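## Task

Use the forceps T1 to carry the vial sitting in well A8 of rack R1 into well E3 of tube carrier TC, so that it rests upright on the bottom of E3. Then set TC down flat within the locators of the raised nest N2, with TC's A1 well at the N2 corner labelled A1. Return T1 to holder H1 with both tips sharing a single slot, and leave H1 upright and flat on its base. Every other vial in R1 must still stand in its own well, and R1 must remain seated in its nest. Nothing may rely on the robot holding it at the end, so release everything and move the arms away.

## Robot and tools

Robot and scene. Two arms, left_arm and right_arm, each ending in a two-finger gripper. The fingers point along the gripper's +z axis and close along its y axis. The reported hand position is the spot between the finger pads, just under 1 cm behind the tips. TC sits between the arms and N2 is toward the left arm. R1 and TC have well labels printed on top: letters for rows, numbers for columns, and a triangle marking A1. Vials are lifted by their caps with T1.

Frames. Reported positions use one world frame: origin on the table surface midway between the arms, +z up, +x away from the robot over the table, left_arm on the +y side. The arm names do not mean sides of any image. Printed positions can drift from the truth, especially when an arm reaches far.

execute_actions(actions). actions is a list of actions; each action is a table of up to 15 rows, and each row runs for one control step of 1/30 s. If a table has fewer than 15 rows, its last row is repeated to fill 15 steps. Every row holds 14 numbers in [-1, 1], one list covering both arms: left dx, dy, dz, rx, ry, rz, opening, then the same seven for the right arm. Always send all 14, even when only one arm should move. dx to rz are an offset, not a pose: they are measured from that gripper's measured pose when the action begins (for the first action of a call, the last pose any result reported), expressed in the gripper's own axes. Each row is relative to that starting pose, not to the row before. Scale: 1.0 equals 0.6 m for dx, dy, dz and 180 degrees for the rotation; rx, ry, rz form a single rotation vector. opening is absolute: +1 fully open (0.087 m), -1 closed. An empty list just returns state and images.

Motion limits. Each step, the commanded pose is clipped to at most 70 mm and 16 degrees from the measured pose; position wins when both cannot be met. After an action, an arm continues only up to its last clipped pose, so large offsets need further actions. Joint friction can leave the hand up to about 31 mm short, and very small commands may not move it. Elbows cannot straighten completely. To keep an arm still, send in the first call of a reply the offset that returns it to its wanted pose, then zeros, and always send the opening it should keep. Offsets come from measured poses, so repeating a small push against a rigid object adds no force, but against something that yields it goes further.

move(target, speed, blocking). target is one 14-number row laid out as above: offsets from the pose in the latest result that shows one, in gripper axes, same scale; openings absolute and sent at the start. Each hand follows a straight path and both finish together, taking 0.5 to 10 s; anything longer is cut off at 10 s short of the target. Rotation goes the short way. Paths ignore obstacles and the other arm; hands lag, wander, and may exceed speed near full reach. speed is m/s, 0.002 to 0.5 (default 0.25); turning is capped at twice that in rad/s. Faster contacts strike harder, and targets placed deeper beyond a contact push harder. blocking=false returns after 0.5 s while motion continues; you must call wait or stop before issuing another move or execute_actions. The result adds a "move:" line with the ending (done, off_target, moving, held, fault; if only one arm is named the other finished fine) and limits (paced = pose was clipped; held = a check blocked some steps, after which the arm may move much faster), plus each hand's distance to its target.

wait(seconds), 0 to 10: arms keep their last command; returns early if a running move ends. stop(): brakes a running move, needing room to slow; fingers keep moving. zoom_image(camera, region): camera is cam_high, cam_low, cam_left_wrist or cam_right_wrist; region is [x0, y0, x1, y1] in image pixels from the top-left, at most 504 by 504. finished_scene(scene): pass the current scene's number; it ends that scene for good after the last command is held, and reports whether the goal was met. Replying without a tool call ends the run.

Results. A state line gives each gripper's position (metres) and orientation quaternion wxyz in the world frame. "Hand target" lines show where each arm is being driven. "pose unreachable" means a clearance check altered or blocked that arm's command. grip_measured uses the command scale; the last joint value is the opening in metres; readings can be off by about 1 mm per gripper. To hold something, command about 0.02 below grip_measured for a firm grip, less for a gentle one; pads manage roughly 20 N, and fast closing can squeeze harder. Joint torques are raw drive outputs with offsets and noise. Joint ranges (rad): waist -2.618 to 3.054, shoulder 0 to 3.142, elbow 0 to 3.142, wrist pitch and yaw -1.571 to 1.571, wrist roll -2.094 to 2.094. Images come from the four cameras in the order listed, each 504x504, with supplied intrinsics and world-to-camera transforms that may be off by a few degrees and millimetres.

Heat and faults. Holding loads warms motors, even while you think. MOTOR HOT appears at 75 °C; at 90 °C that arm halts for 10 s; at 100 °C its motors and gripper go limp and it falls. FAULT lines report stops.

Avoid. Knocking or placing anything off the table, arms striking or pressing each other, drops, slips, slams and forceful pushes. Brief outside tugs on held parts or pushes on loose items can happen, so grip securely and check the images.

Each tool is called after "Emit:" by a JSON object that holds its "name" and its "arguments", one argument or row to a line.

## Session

Emit:
{"name": "execute_actions", "arguments": {
  "actions": []
}}

Scene clock: 0.00 s.
left_arm: end_effector_position=(+0.3033, +0.4869, +0.3196) grip_measured=+0.998 end_effector_quat_wxyz=(+0.694, +0.078, +0.695, +0.171) | right_arm: end_effector_position=(+0.2964, -0.3129, +0.2033) grip_measured=+1.000 end_effector_quat_wxyz=(+0.158, -0.511, +0.829, -0.162)
Joint positions: left_arm=[1.036 1.191 0.926 0.296 0.752 0.333 0.087] | right_arm=[-0.248  1.305  1.319 -1.132  0.066 -1.214  0.087]
Joint velocities: left_arm=[ 0.022 -0.002 -0.012 -0.022  0.022  0.022 -0.   ] | right_arm=[ 0.002  0.012 -0.002 -0.125 -0.051  0.051  0.   ]
Joint torques (N m, as the arm reports them, + toward a larger angle): no reading
Motor temperatures (°C, as the motors report them): left_arm=[21 40 29 22 21 22] | right_arm=[20 30 27 21 21 21]
Hand target (left_arm): +0.303, +0.487, +0.320; +0.694, +0.078, +0.695, +0.171
Hand target (right_arm): +0.296, -0.313, +0.203; +0.158, -0.511, +0.829, -0.162
camera_calibration (this result's frames):
cam_left_wrist: T_world_to_cam=[[0.141353, -0.925523, -0.351321, 0.51774], [-0.773757, 0.118076, -0.622381, 0.397525], [0.617511, 0.359812, -0.69944, 0.00430091], [0, 0, 0, 1]] pos_world=[0.231748, 0.430695, 0.432313]
cam_right_wrist: T_world_to_cam=[[0.802492, -0.407317, 0.436004, -0.458299], [-0.594097, -0.477785, 0.647124, -0.0885546], [-0.0552683, -0.778341, -0.625404, 0.0414158], [0, 0, 0, 1]] pos_world=[0.31746, -0.196747, 0.283028]

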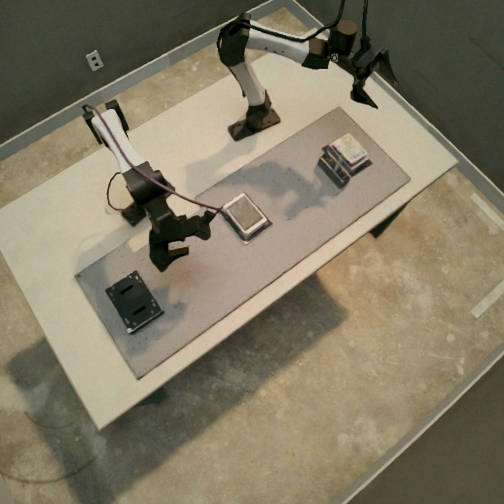

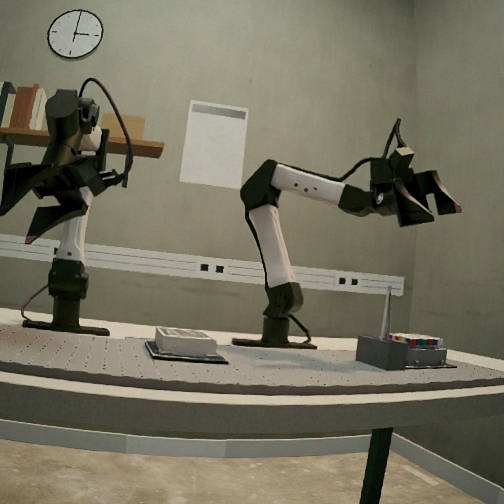

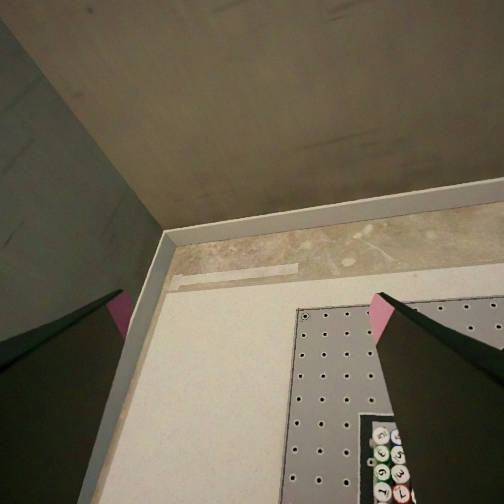

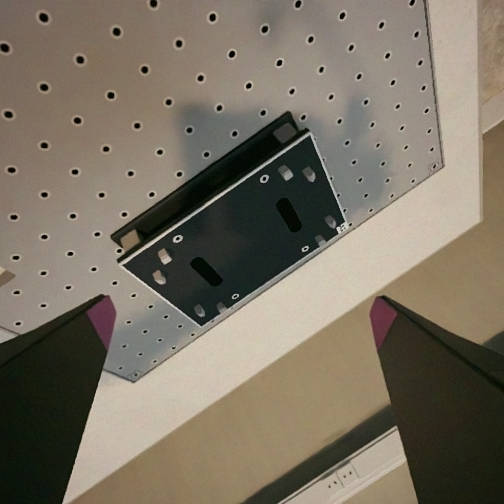

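Emit:
{"name": "move", "arguments": {
  "target": [0.228,-0.15,-0.047,0.122,0.493,-0.055,-0.6, 0,0,0,0,0,0,1],
  "speed": 0.15
}}

Scene clock: 6.40 s.
left_arm: end_effector_position=(+0.2813, +0.4518, +0.1683) grip_measured=-0.600 end_effector_quat_wxyz=(+0.027, -0.010, +1.000, +0.009) | right_arm: end_effector_position=(+0.2964, -0.3129, +0.2033) grip_measured=+1.000 end_effector_quat_wxyz=(+0.158, -0.511, +0.829, -0.162)
Joint positions: left_arm=[ 0.665  2.066  2.123 -1.571  0.009  0.491  0.018] | right_arm=[-0.248  1.305  1.319 -1.132  0.066 -1.214  0.087]
Joint velocities: left_arm=[-0.012 -0.007 -0.012 -0.007  0.022  0.007  0.   ] | right_arm=[-0.002 -0.007  0.007  0.051  0.007  0.007  0.   ]
Joint torques (N m, as the arm reports them, + toward a larger angle): left_arm=[-0.64 -8.51  7.86  0.38  0.17 -0.07] | right_arm=[-0.7  -5.32  7.42  1.2  -0.07  0.  ]
Motor temperatures (°C, as the motors report them): left_arm=[21 40 31 23 21 22] | right_arm=[20 30 27 22 21 21]
Hand target (left_arm): +0.283, +0.449, +0.163; +0.014, -0.010, +1.000, +0.007
Hand target (right_arm): +0.296, -0.313, +0.203; +0.158, -0.511, +0.829, -0.162
Off the commanded pose (left_arm): 0.010 m, 3 deg.
Off the commanded pose (right_arm): 0.000 m, 0 deg.
joint sent to its limit (left arm) — the command would take joint 4 (wrist pitch) past its lower limit, so that joint was sent only as far as its limit.
move: off_target (left_arm)
camera_calibration (this result's frames):
cam_left_wrist: T_world_to_cam=[[0.0161599, -0.999405, -0.0304555, 0.44982], [-0.683083, -0.0332781, 0.729582, 0.105845], [-0.730162, 0.00901369, -0.683215, 0.459525], [0, 0, 0, 1]] pos_world=[0.40056, 0.448933, 0.250432]
cam_right_wrist: T_world_to_cam=[[0.802492, -0.407317, 0.436004, -0.458299], [-0.594097, -0.477785, 0.647124, -0.0885546], [-0.0552683, -0.778341, -0.625404, 0.0414158], [0, 0, 0, 1]] pos_world=[0.31746, -0.196747, 0.283028]

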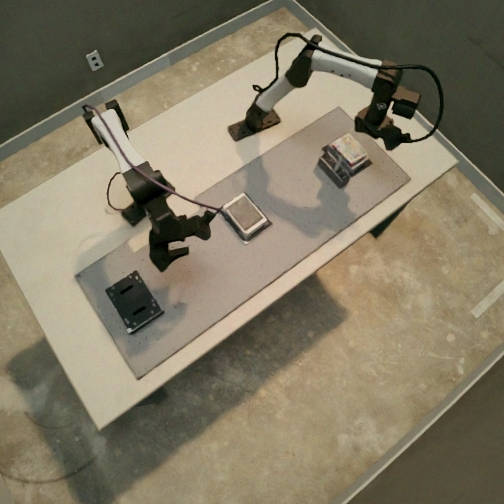

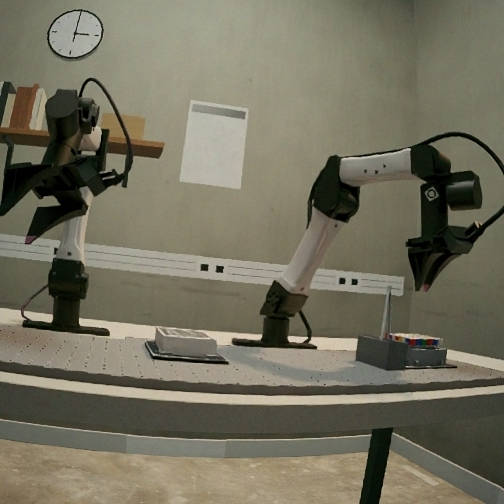

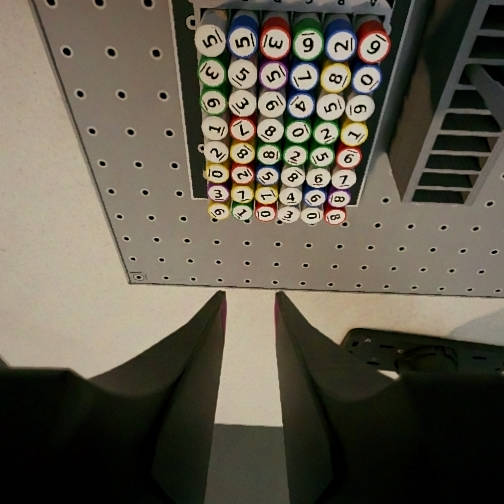

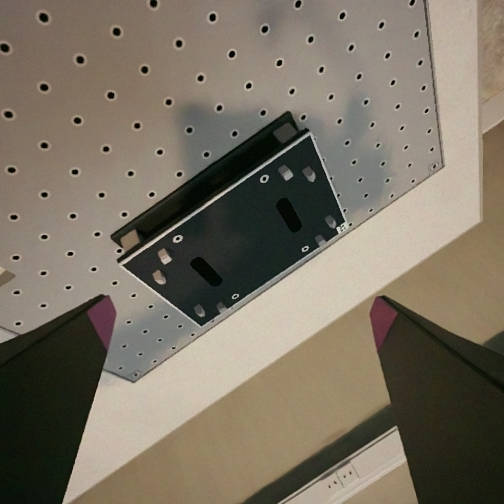

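Emit:
{"name": "move", "arguments": {
  "target": [0.085,-0.093,0.13,0,0.015,-0.25,-0.62, 0,0,0,0,0,0,1],
  "speed": 0.06
}}

Emit:
{"name": "zoom_image", "arguments": {
  "camera": "cam_left_wrist",
  "region": [130,130,380,380]
}}

Scene clock: 14.07 s.
left_arm: end_effector_position=(+0.2405, +0.3965, +0.0848) grip_measured=-0.620 end_effector_quat_wxyz=(+0.002, -0.381, +0.925, -0.004) | right_arm: end_effector_position=(+0.2964, -0.3129, +0.2033) grip_measured=+1.000 end_effector_quat_wxyz=(+0.158, -0.511, +0.829, -0.162)
Joint positions: left_arm=[ 0.672  1.843  1.47  -1.195  0.008 -0.263  0.017] | right_arm=[-0.248  1.305  1.319 -1.132  0.066 -1.214  0.087]
Joint velocities: left_arm=[ 0.002 -0.017 -0.002  0.051 -0.007 -0.037  0.   ] | right_arm=[ 0.017  0.002 -0.017 -0.051 -0.066  0.007  0.   ]
Joint torques (N m, as the arm reports them, + toward a larger angle): left_arm=[  1.09 -10.     5.15   0.49   0.13  -0.07] | right_arm=[-0.51 -5.32  7.36  1.22 -0.09 -0.03]
Motor temperatures (°C, as the motors report them): left_arm=[21 43 31 22 21 22] | right_arm=[20 30 28 23 21 21]
Hand target (left_arm): +0.236, +0.399, +0.085; +0.005, -0.392, +0.920, -0.002
Hand target (right_arm): +0.296, -0.313, +0.203; +0.158, -0.511, +0.829, -0.162
Off the commanded pose (left_arm): 0.005 m, 2 deg.
Off the commanded pose (right_arm): 0.000 m, 0 deg.
move: done
camera_calibration (this result's frames):
cam_left_wrist: T_world_to_cam=[[0.69984, -0.71429, -0.00379925, 0.112983], [-0.457444, -0.452263, 0.765639, 0.245901], [-0.548606, -0.534087, -0.643259, 0.541477], [0, 0, 0, 1]] pos_world=[0.330474, 0.481111, 0.160468]
cam_right_wrist: T_world_to_cam=[[0.802492, -0.407317, 0.436004, -0.458299], [-0.594097, -0.477785, 0.647124, -0.0885546], [-0.0552683, -0.778341, -0.625404, 0.0414158], [0, 0, 0, 1]] pos_world=[0.31746, -0.196747, 0.283028]

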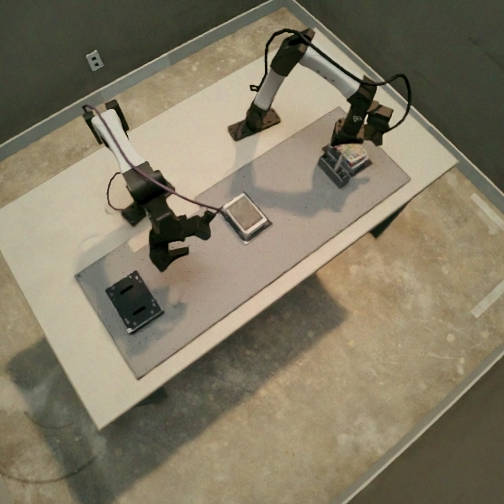

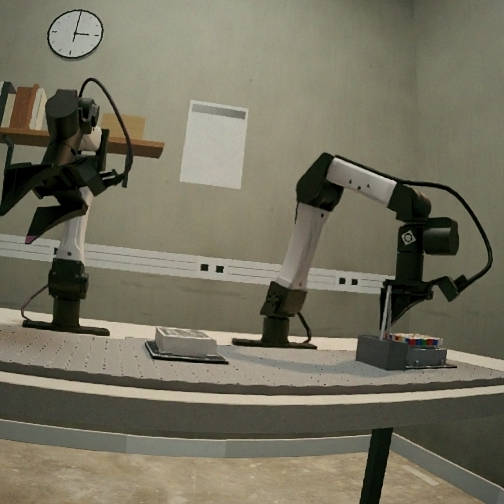

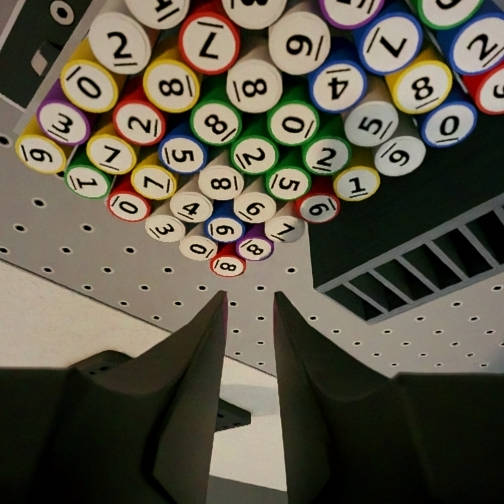

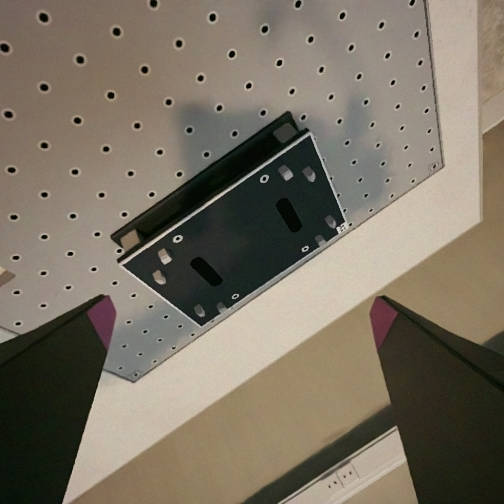

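Region (130, 130, 380, 380) of cam_left_wrist's 504x504 image, scaled by 2.016, with more detail than that image has.

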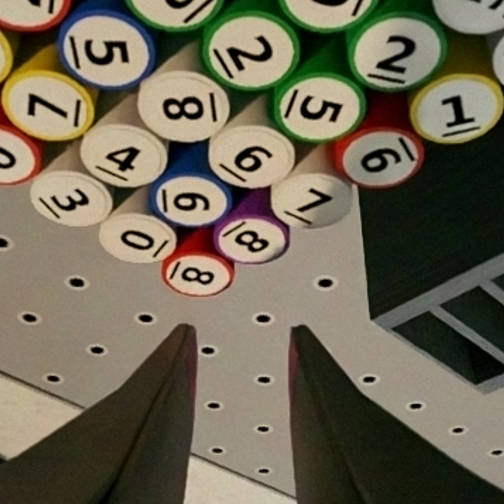

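Emit:
{"name": "move", "arguments": {
  "target": [0.02,0.016,0.035,0,0,0,-0.62, 0,0,0,0,0,0,1],
  "speed": 0.015
}}

Emit:
{"name": "zoom_image", "arguments": {
  "camera": "cam_left_wrist",
  "region": [130,130,380,380]
}}

Emit:
{"name": "zoom_image", "arguments": {
  "camera": "cam_low",
  "region": [340,280,480,380]
}}

Scene clock: 16.57 s.
left_arm: end_effector_position=(+0.2297, +0.3933, +0.0629) grip_measured=-0.620 end_effector_quat_wxyz=(-0.004, -0.380, +0.925, -0.004) | right_arm: end_effector_position=(+0.2964, -0.3129, +0.2033) grip_measured=+1.000 end_effector_quat_wxyz=(+0.158, -0.511, +0.829, -0.162)
Joint positions: left_arm=[ 0.679  1.827  1.359 -1.111  0.008 -0.254  0.017] | right_arm=[-0.248  1.305  1.319 -1.132  0.066 -1.214  0.087]
Joint velocities: left_arm=[-0.007 -0.012  0.002  0.095  0.007  0.037  0.   ] | right_arm=[ 0.002  0.007 -0.002  0.037 -0.051  0.051  0.   ]
Joint torques (N m, as the arm reports them, + toward a larger angle): left_arm=[ 0.9  -9.73  5.15  0.49  0.12  0.13] | right_arm=[-0.3  -5.43  7.35  1.21 -0.09 -0.04]
Motor temperatures (°C, as the motors report them): left_arm=[21 44 31 22 21 22] | right_arm=[20 30 28 23 21 21]
Hand target (left_arm): +0.226, +0.395, +0.063; +0.001, -0.381, +0.925, -0.004
Hand target (right_arm): +0.296, -0.313, +0.203; +0.158, -0.511, +0.829, -0.162
Off the commanded pose (left_arm): 0.005 m, 1 deg.
Off the commanded pose (right_arm): 0.000 m, 0 deg.
move: done
camera_calibration (this result's frames):
cam_left_wrist: T_world_to_cam=[[0.69925, -0.714849, -0.00633602, 0.118662], [-0.450976, -0.447977, 0.77197, 0.252699], [-0.55468, -0.536942, -0.635628, 0.52186], [0, 0, 0, 1]] pos_world=[0.320452, 0.478237, 0.137385]
cam_right_wrist: T_world_to_cam=[[0.802492, -0.407317, 0.436004, -0.458299], [-0.594097, -0.477785, 0.647124, -0.0885546], [-0.0552683, -0.778341, -0.625404, 0.0414158], [0, 0, 0, 1]] pos_world=[0.31746, -0.196747, 0.283028]

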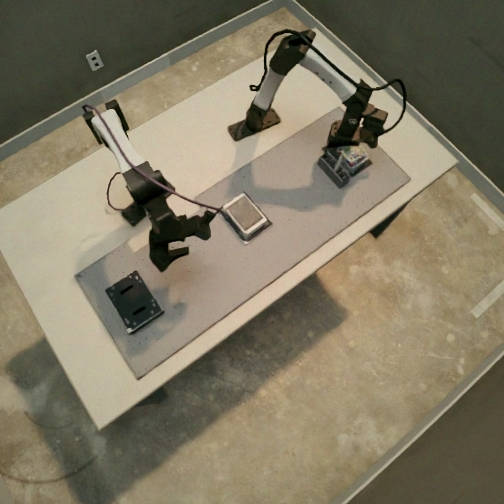

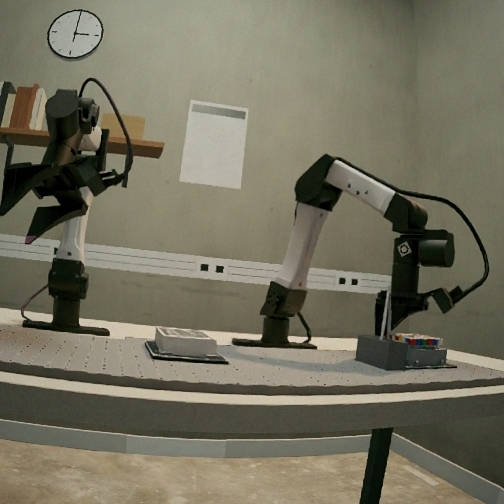

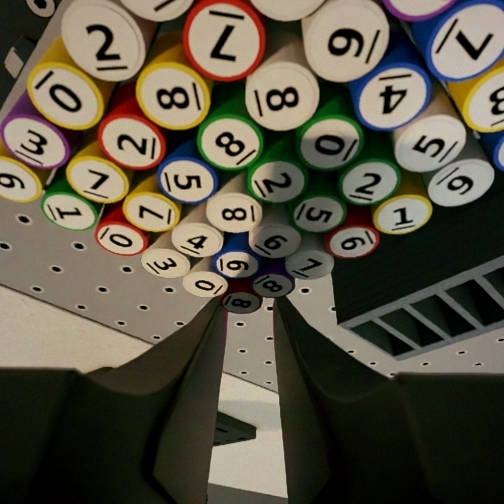

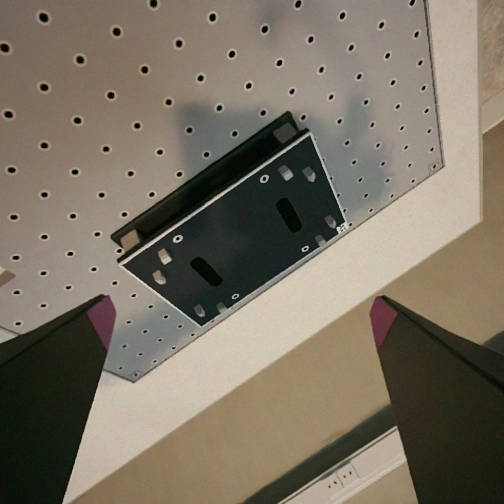

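Region (130, 130, 380, 380) of cam_left_wrist's 504x504 image, scaled by 2.016, with more detail than that image has.

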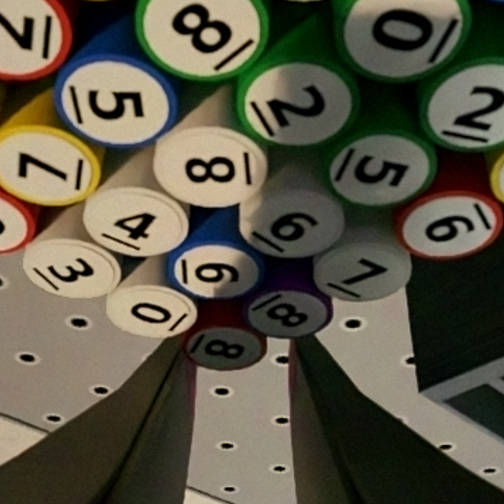

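Region (340, 280, 480, 380) of cam_low's 504x504 image, scaled by 3.600, with more detail than that image has; it fills the top 360 rows of this view, and the rest is white.

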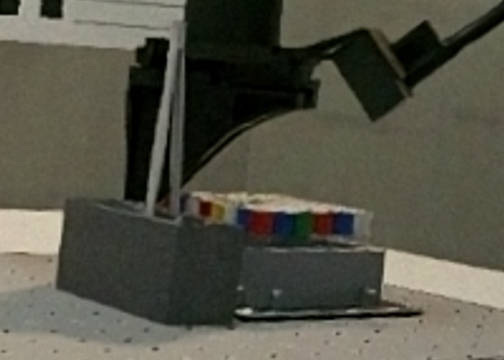

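Emit:
{"name": "move", "arguments": {
  "target": [0.004,0.008,0.018,0,0,0,-0.62, 0,0,0,0,0,0,1],
  "speed": 0.008
}}

Emit:
{"name": "zoom_image", "arguments": {
  "camera": "cam_left_wrist",
  "region": [130,130,380,380]
}}

Scene clock: 18.93 s.
left_arm: end_effector_position=(+0.2305, +0.3939, +0.0579) grip_measured=-0.620 end_effector_quat_wxyz=(+0.001, -0.379, +0.925, -0.004) | right_arm: end_effector_position=(+0.2964, -0.3129, +0.2033) grip_measured=+1.000 end_effector_quat_wxyz=(+0.158, -0.511, +0.829, -0.162)
Joint positions: left_arm=[ 0.679  1.827  1.34  -1.084  0.008 -0.252  0.017] | right_arm=[-0.248  1.305  1.319 -1.132  0.066 -1.214  0.087]
Joint velocities: left_arm=[-0.007  0.002 -0.007 -0.022 -0.095 -0.066 -0.   ] | right_arm=[-0.022  0.007  0.002  0.022 -0.051 -0.022  0.   ]
Joint torques (N m, as the arm reports them, + toward a larger angle): left_arm=[ 0.95 -8.4   4.55  0.62  0.13  0.15] | right_arm=[-0.51 -5.2   7.38  1.21 -0.12 -0.03]
Motor temperatures (°C, as the motors report them): left_arm=[21 44 31 22 21 22] | right_arm=[20 31 28 23 21 21]
Hand target (left_arm): +0.225, +0.395, +0.052; -0.004, -0.380, +0.925, -0.004
Hand target (right_arm): +0.296, -0.313, +0.203; +0.158, -0.511, +0.829, -0.162
Off the commanded pose (left_arm): 0.008 m, 0 deg.
Off the commanded pose (right_arm): 0.000 m, 0 deg.
move: done
camera_calibration (this result's frames):
cam_left_wrist: T_world_to_cam=[[0.697924, -0.716159, -0.00426668, 0.119175], [-0.457431, -0.450351, 0.766773, 0.259893], [-0.551053, -0.533197, -0.641904, 0.517439], [0, 0, 0, 1]] pos_world=[0.320845, 0.478288, 0.133376]
cam_right_wrist: T_world_to_cam=[[0.802492, -0.407317, 0.436004, -0.458299], [-0.594097, -0.477785, 0.647124, -0.0885546], [-0.0552683, -0.778341, -0.625404, 0.0414158], [0, 0, 0, 1]] pos_world=[0.31746, -0.196747, 0.283028]

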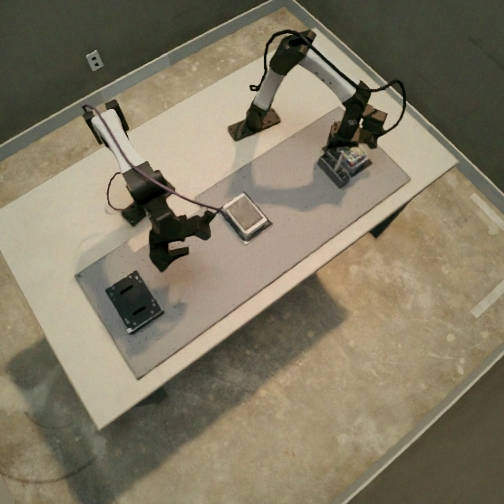

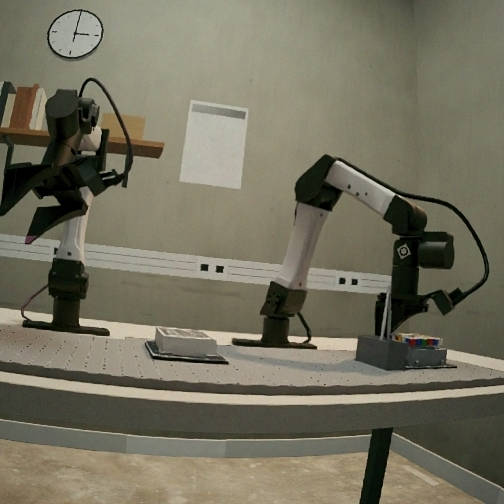

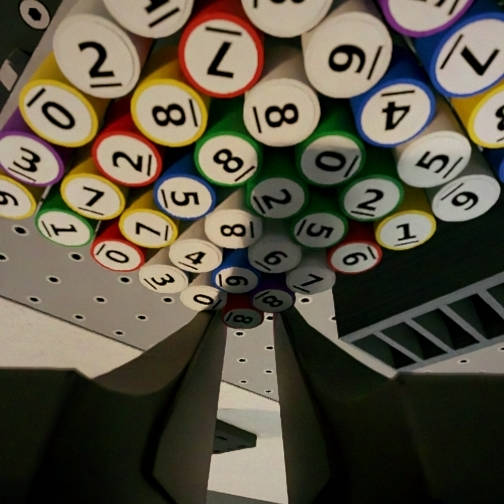

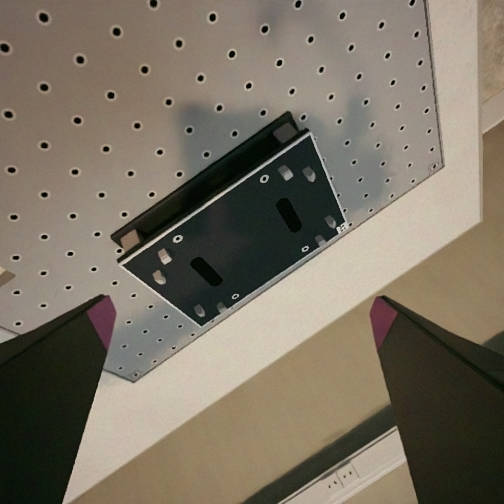

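Region (130, 130, 380, 380) of cam_left_wrist's 504x504 image, scaled by 2.016, with more detail than that image has.

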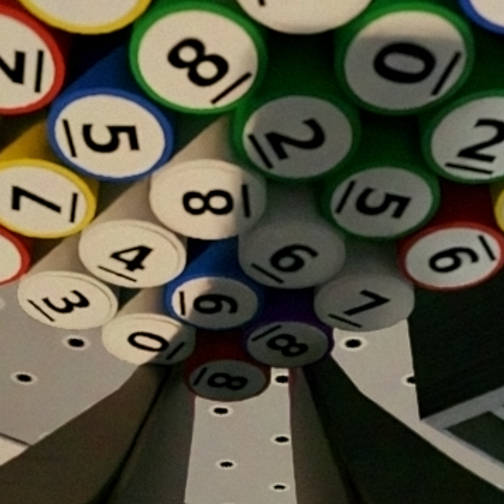

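Cap now between tips. Close.

Emit:
{"name": "move", "arguments": {
  "target": [0,0.004,0.006,0,0,0,-0.76, 0,0,0,0,0,0,1],
  "speed": 0.008
}}

Emit:
{"name": "move", "arguments": {
  "target": [0,0,-0.1,0,0,0,-0.76, 0,0,0,0,0,0,1],
  "speed": 0.02
}}

Scene clock: 20.13 s.
left_arm: end_effector_position=(+0.2293, +0.3950, +0.0579) grip_measured=-0.757 end_effector_quat_wxyz=(-0.001, -0.379, +0.925, +0.000) | right_arm: end_effector_position=(+0.2964, -0.3129, +0.2033) grip_measured=+1.000 end_effector_quat_wxyz=(+0.158, -0.511, +0.829, -0.162)
Joint positions: left_arm=[ 0.679  1.827  1.34  -1.086 -0.001 -0.252  0.011] | right_arm=[-0.248  1.305  1.319 -1.132  0.066 -1.214  0.087]
Joint velocities: left_arm=[ 0.007 -0.002  0.027 -0.051  0.007 -0.081 -0.001] | right_arm=[ 0.002  0.012 -0.007 -0.037  0.022  0.037  0.   ]
Joint torques (N m, as the arm reports them, + toward a larger angle): left_arm=[ 0.54 -8.1   5.81  0.59  0.24  0.09] | right_arm=[-0.49 -5.23  7.25  1.19 -0.12  0.01]
Motor temperatures (°C, as the motors report them): left_arm=[21 44 31 22 21 22] | right_arm=[20 31 29 23 21 21]
Hand target (left_arm): +0.229, +0.395, +0.054; +0.001, -0.379, +0.925, -0.004
Hand target (right_arm): +0.296, -0.313, +0.203; +0.158, -0.511, +0.829, -0.162
Off the commanded pose (left_arm): 0.004 m, 1 deg.
Off the commanded pose (right_arm): 0.000 m, 0 deg.
move: done
camera_calibration (this result's frames):
cam_left_wrist: T_world_to_cam=[[0.69732, -0.716638, -0.0132393, 0.121662], [-0.453141, -0.455086, 0.766525, 0.260759], [-0.555346, -0.528513, -0.642079, 0.516502], [0, 0, 0, 1]] pos_world=[0.32016, 0.478834, 0.133367]
cam_right_wrist: T_world_to_cam=[[0.802492, -0.407317, 0.436004, -0.458299], [-0.594097, -0.477785, 0.647124, -0.0885546], [-0.0552683, -0.778341, -0.625404, 0.0414158], [0, 0, 0, 1]] pos_world=[0.31746, -0.196747, 0.283028]

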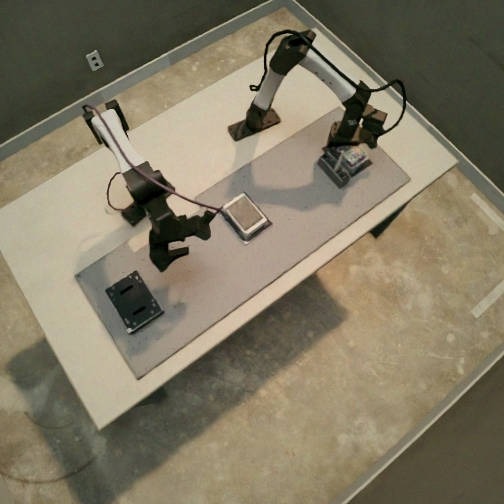

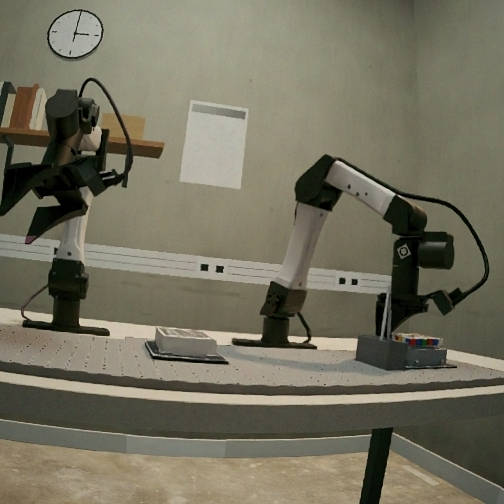

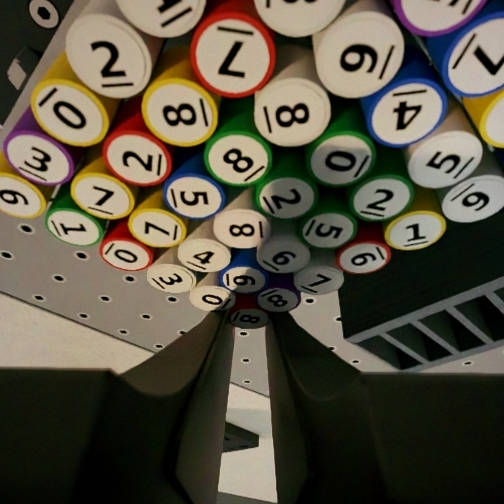

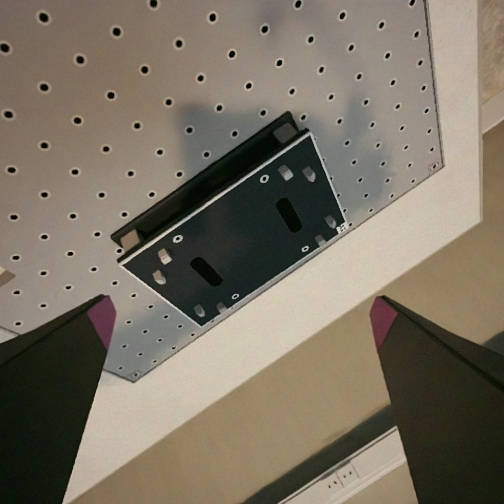

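Scene clock: 23.40 s.
left_arm: end_effector_position=(+0.2280, +0.3943, +0.1083) grip_measured=-0.757 end_effector_quat_wxyz=(-0.011, -0.379, +0.925, -0.001) | right_arm: end_effector_position=(+0.2964, -0.3129, +0.2033) grip_measured=+1.000 end_effector_quat_wxyz=(+0.158, -0.511, +0.829, -0.162)
Joint positions: left_arm=[ 0.679  1.813  1.521 -1.302 -0.001 -0.252  0.011] | right_arm=[-0.248  1.305  1.319 -1.132  0.066 -1.214  0.087]
Joint velocities: left_arm=[-0.017 -0.017  0.002  0.037  0.022 -0.037 -0.002] | right_arm=[-0.007 -0.002 -0.007 -0.081 -0.022 -0.066  0.   ]
Joint torques (N m, as the arm reports them, + toward a larger angle): left_arm=[-0.14 -9.65  8.55  0.3   0.16  0.02] | right_arm=[-0.55 -5.18  7.53  1.18 -0.11  0.02]
Motor temperatures (°C, as the motors report them): left_arm=[21 45 31 22 21 22] | right_arm=[20 31 29 23 21 21]
Hand target (left_arm): +0.229, +0.394, +0.118; -0.001, -0.379, +0.925, +0.000
Hand target (right_arm): +0.296, -0.313, +0.203; +0.158, -0.511, +0.829, -0.162
Off the commanded pose (left_arm): 0.010 m, 1 deg.
Off the commanded pose (right_arm): 0.000 m, 0 deg.
move: done
camera_calibration (this result's frames):
cam_left_wrist: T_world_to_cam=[[0.697029, -0.716801, -0.018624, 0.123461], [-0.439224, -0.447351, 0.779076, 0.213619], [-0.566774, -0.534859, -0.626653, 0.551267], [0, 0, 0, 1]] pos_world=[0.320214, 0.478909, 0.181327]
cam_right_wrist: T_world_to_cam=[[0.802492, -0.407317, 0.436004, -0.458299], [-0.594097, -0.477785, 0.647124, -0.0885546], [-0.0552683, -0.778341, -0.625404, 0.0414158], [0, 0, 0, 1]] pos_world=[0.31746, -0.196747, 0.283028]

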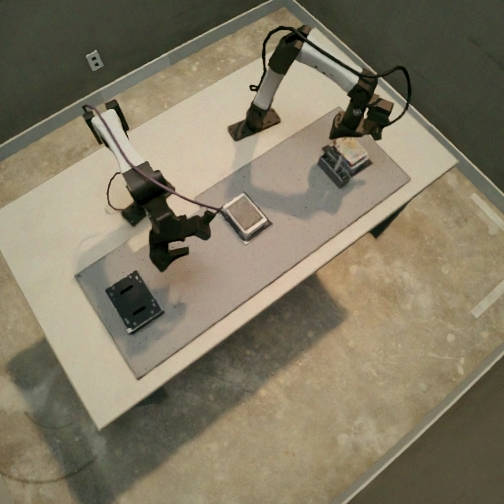

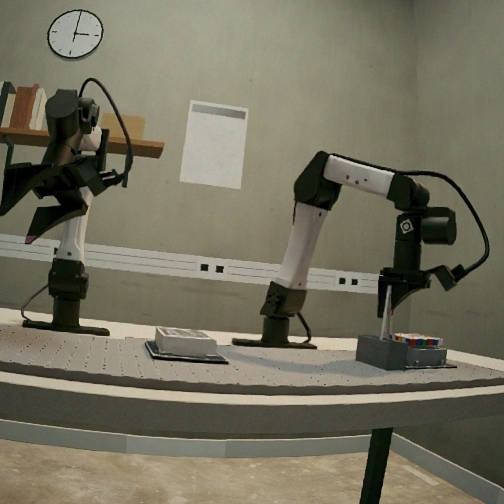

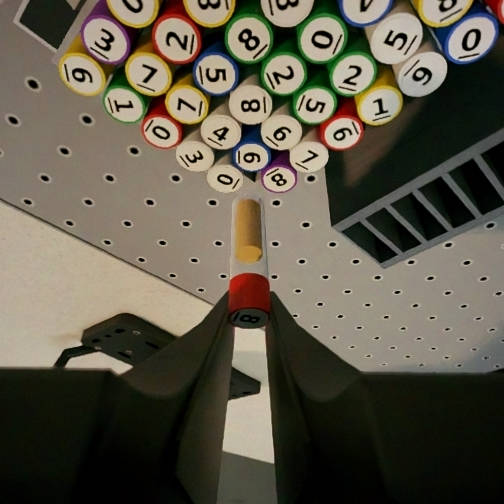

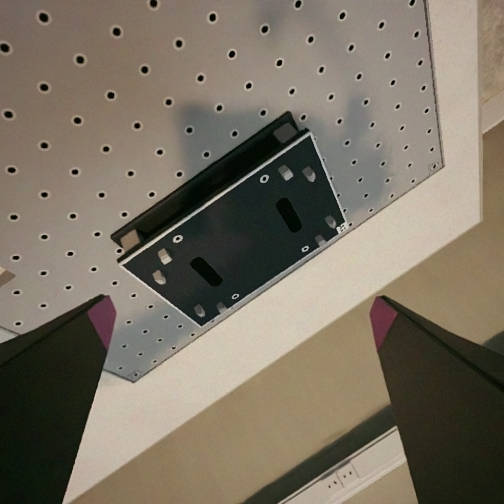

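Emit:
{"name": "move", "arguments": {
  "target": [0.163,-0.072,-0.05,0,0,0,-0.77, 0,0,0,0,0,0,1],
  "speed": 0.06
}}

Emit:
{"name": "move", "arguments": {
  "target": [0.27,-0.39,0.03,0,0,0.25,-0.77, 0,0,0,0,0,0,1],
  "speed": 0.08
}}

Scene clock: 26.37 s.
left_arm: end_effector_position=(+0.1948, +0.3020, +0.1378) grip_measured=-0.766 end_effector_quat_wxyz=(-0.005, -0.378, +0.926, +0.001) | right_arm: end_effector_position=(+0.2964, -0.3129, +0.2033) grip_measured=+1.000 end_effector_quat_wxyz=(+0.158, -0.511, +0.829, -0.162)
Joint positions: left_arm=[ 0.436  1.544  1.341 -1.379 -0.001 -0.494  0.01 ] | right_arm=[-0.248  1.305  1.319 -1.132  0.066 -1.214  0.087]
Joint velocities: left_arm=[-0.002 -0.002  0.007  0.037 -0.066 -0.037  0.   ] | right_arm=[-0.002 -0.002  0.007 -0.051  0.022 -0.007  0.   ]
Joint torques (N m, as the arm reports them, + toward a larger angle): left_arm=[-0.75 -7.26  5.29  0.29  0.16 -0.09] | right_arm=[-0.55 -5.37  7.45  1.21 -0.07 -0.02]
Motor temperatures (°C, as the motors report them): left_arm=[21 45 32 22 21 22] | right_arm=[20 31 29 23 21 21]
Hand target (left_arm): +0.187, +0.296, +0.138; -0.013, -0.379, +0.925, +0.001
Hand target (right_arm): +0.296, -0.313, +0.203; +0.158, -0.511, +0.829, -0.162
Off the commanded pose (left_arm): 0.009 m, 1 deg.
Off the commanded pose (right_arm): 0.000 m, 0 deg.
move: done
camera_calibration (this result's frames):
cam_left_wrist: T_world_to_cam=[[0.69609, -0.71773, -0.0179788, 0.0814062], [-0.447332, -0.45316, 0.771064, 0.139235], [-0.561563, -0.528687, -0.636504, 0.499985], [0, 0, 0, 1]] pos_world=[0.286391, 0.385859, 0.212347]
cam_right_wrist: T_world_to_cam=[[0.802492, -0.407317, 0.436004, -0.458299], [-0.594097, -0.477785, 0.647124, -0.0885546], [-0.0552683, -0.778341, -0.625404, 0.0414158], [0, 0, 0, 1]] pos_world=[0.31746, -0.196747, 0.283028]

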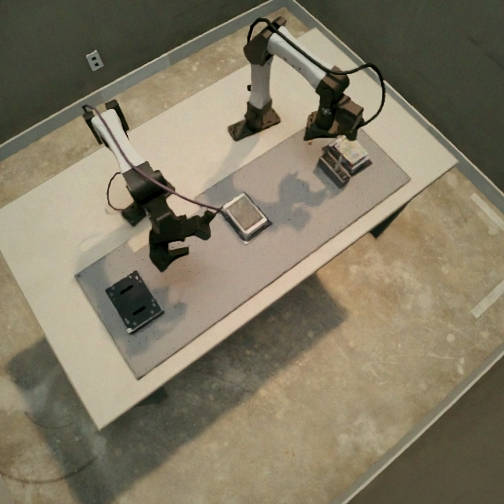

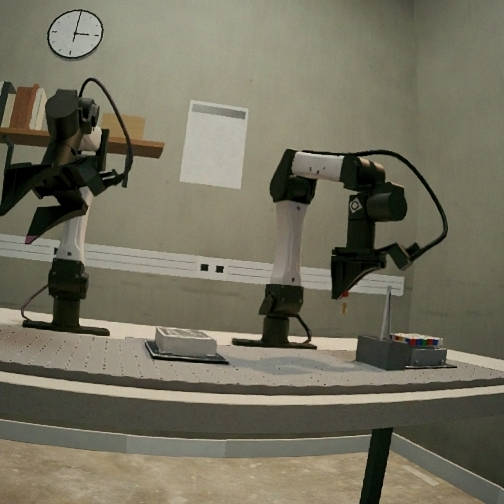

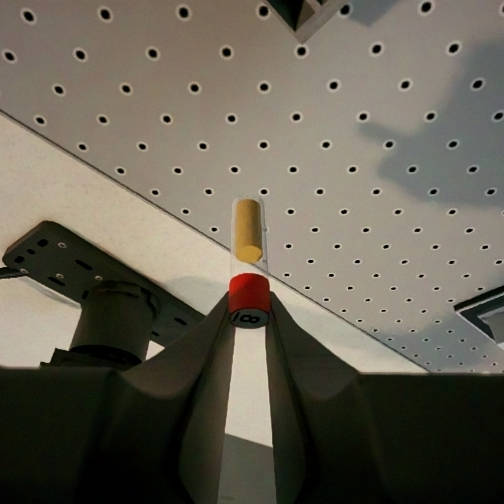

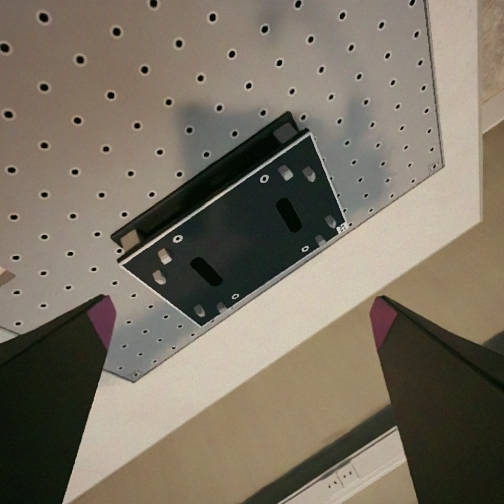

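Scene clock: 31.60 s.
left_arm: end_effector_position=(+0.2415, +0.0295, +0.1208) grip_measured=-0.766 end_effector_quat_wxyz=(+0.001, -0.005, +1.000, -0.000) | right_arm: end_effector_position=(+0.2964, -0.3129, +0.2033) grip_measured=+1.000 end_effector_quat_wxyz=(+0.158, -0.511, +0.829, -0.162)
Joint positions: left_arm=[-0.48   2.014  1.847 -1.402 -0.001 -0.644  0.01 ] | right_arm=[-0.248  1.305  1.319 -1.132  0.066 -1.214  0.087]
Joint velocities: left_arm=[-0.027 -0.002  0.007  0.066 -0.037  0.051 -0.   ] | right_arm=[ 0.002 -0.012  0.002 -0.022  0.007  0.007  0.   ]
Joint torques (N m, as the arm reports them, + toward a larger angle): left_arm=[-0.71 -8.05  8.58  0.35  0.18  0.18] | right_arm=[-0.63 -5.28  7.3   1.2  -0.08  0.  ]
Motor temperatures (°C, as the motors report them): left_arm=[21 45 32 22 20 22] | right_arm=[20 31 29 23 21 21]
Hand target (left_arm): +0.239, +0.027, +0.117; -0.011, +0.005, +1.000, +0.005
Hand target (right_arm): +0.296, -0.313, +0.203; +0.158, -0.511, +0.829, -0.162
Off the commanded pose (left_arm): 0.008 m, 1 deg.
Off the commanded pose (right_arm): 0.000 m, 0 deg.
move: done
camera_calibration (this result's frames):
cam_left_wrist: T_world_to_cam=[[0.00500623, -0.999921, -0.0115351, 0.0274112], [-0.644284, -0.0120471, 0.764691, 0.0850426], [-0.76477, 0.00360363, -0.644293, 0.4057], [0, 0, 0, 1]] pos_world=[0.364922, 0.0269716, 0.196675]
cam_right_wrist: T_world_to_cam=[[0.802492, -0.407317, 0.436004, -0.458299], [-0.594097, -0.477785, 0.647124, -0.0885546], [-0.0552683, -0.778341, -0.625404, 0.0414158], [0, 0, 0, 1]] pos_world=[0.31746, -0.196747, 0.283028]

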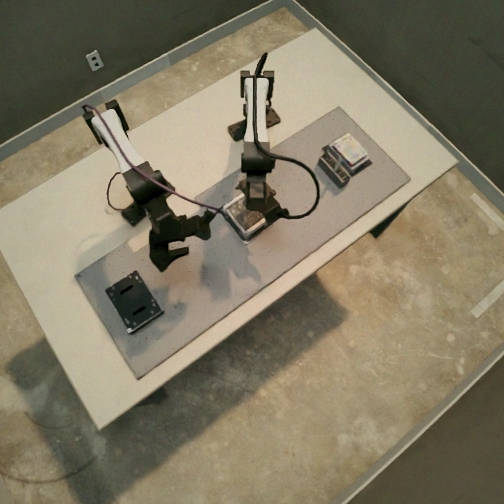

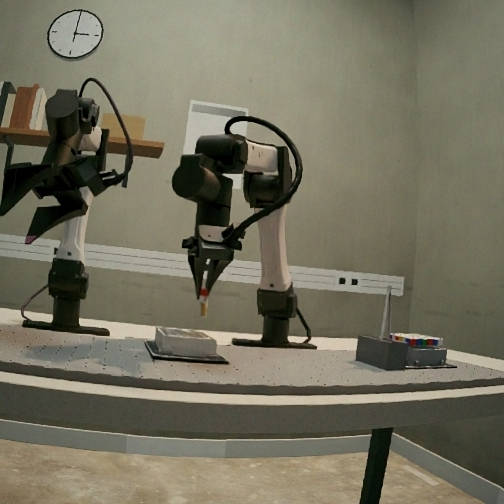

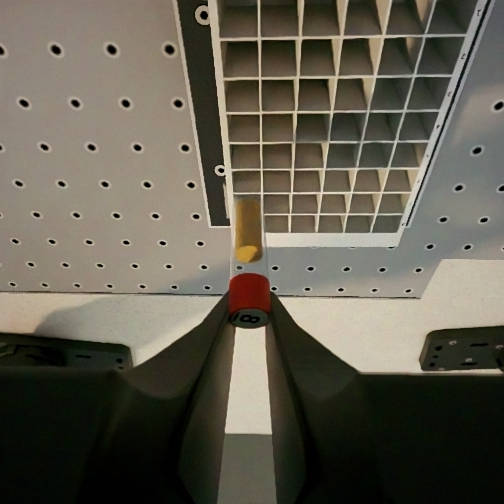

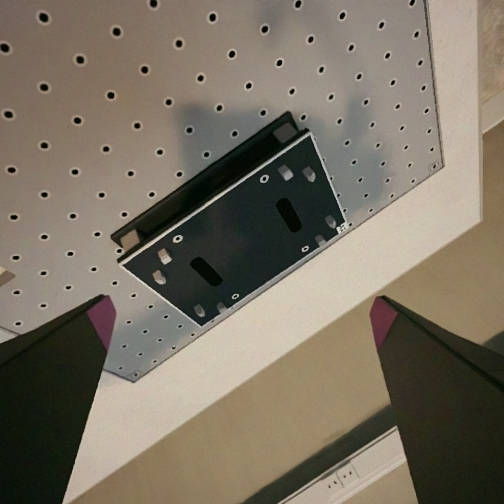

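Emit:
{"name": "move", "arguments": {
  "target": [-0.07,-0.02,0.035,0,0,0,-0.77, 0,0,0,0,0,0,1],
  "speed": 0.02
}}

Emit:
{"name": "zoom_image", "arguments": {
  "camera": "cam_left_wrist",
  "region": [130,60,430,330]
}}

Scene clock: 34.63 s.
left_arm: end_effector_position=(+0.2809, +0.0135, +0.1068) grip_measured=-0.766 end_effector_quat_wxyz=(+0.011, -0.005, +1.000, -0.007) | right_arm: end_effector_position=(+0.2964, -0.3129, +0.2033) grip_measured=+1.000 end_effector_quat_wxyz=(+0.158, -0.511, +0.829, -0.162)
Joint positions: left_arm=[-0.456  2.171  2.034 -1.407 -0.001 -0.618  0.01 ] | right_arm=[-0.248  1.305  1.319 -1.132  0.066 -1.214  0.087]
Joint velocities: left_arm=[-0.002  0.012  0.022 -0.007  0.051  0.007 -0.   ] | right_arm=[-0.012 -0.017  0.007  0.022 -0.007  0.007  0.   ]
Joint torques (N m, as the arm reports them, + toward a larger angle): left_arm=[ 0.92 -9.33  8.58  0.38  0.12  0.15] | right_arm=[-0.55 -5.29  7.23  1.2  -0.08 -0.03]
Motor temperatures (°C, as the motors report them): left_arm=[21 45 33 22 20 22] | right_arm=[20 31 29 23 21 21]
Hand target (left_arm): +0.284, +0.017, +0.101; +0.001, -0.005, +1.000, -0.001
Hand target (right_arm): +0.296, -0.313, +0.203; +0.158, -0.511, +0.829, -0.162
Off the commanded pose (left_arm): 0.009 m, 1 deg.
Off the commanded pose (right_arm): 0.000 m, 0 deg.
move: done
camera_calibration (this result's frames):
cam_left_wrist: T_world_to_cam=[[0.0035717, -0.999991, 0.00246812, 0.00999285], [-0.659488, -0.000500176, 0.751715, 0.126474], [-0.751707, -0.0043126, -0.659483, 0.424911], [0, 0, 0, 1]] pos_world=[0.402781, 0.0118885, 0.185124]
cam_right_wrist: T_world_to_cam=[[0.802492, -0.407317, 0.436004, -0.458299], [-0.594097, -0.477785, 0.647124, -0.0885546], [-0.0552683, -0.778341, -0.625404, 0.0414158], [0, 0, 0, 1]] pos_world=[0.31746, -0.196747, 0.283028]

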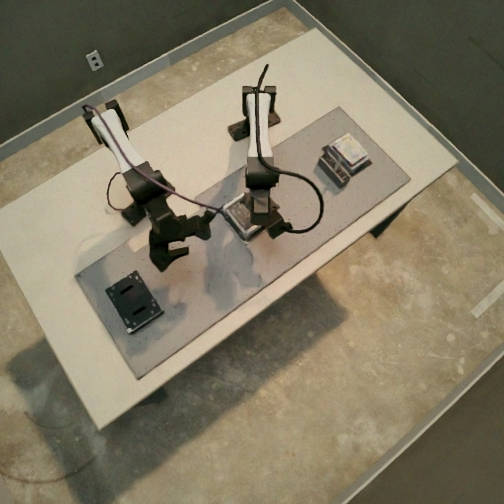

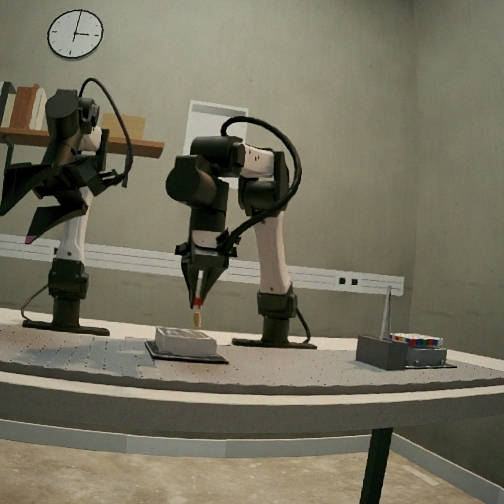

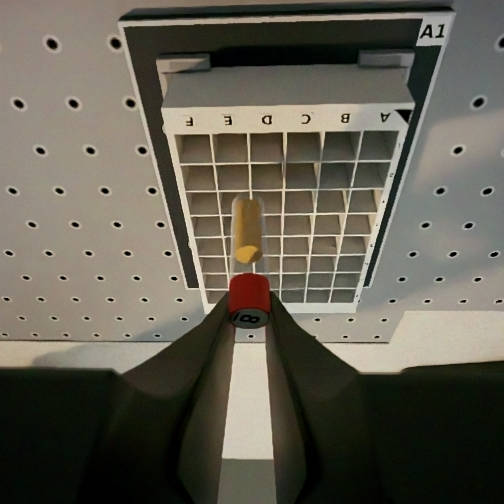

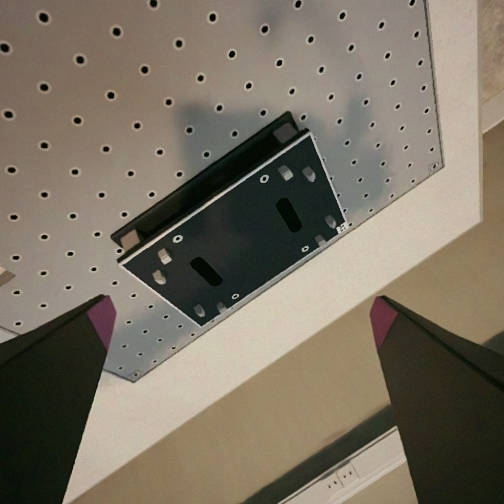

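Region (130, 60, 430, 330) of cam_left_wrist's 504x504 image, scaled by 1.680, with more detail than that image has; it fills the top 454 rows of this view, and the rest is white.

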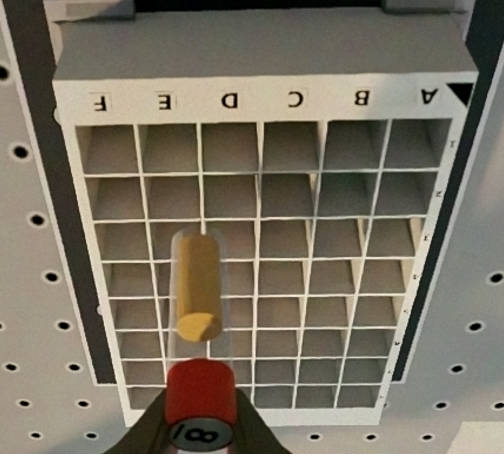

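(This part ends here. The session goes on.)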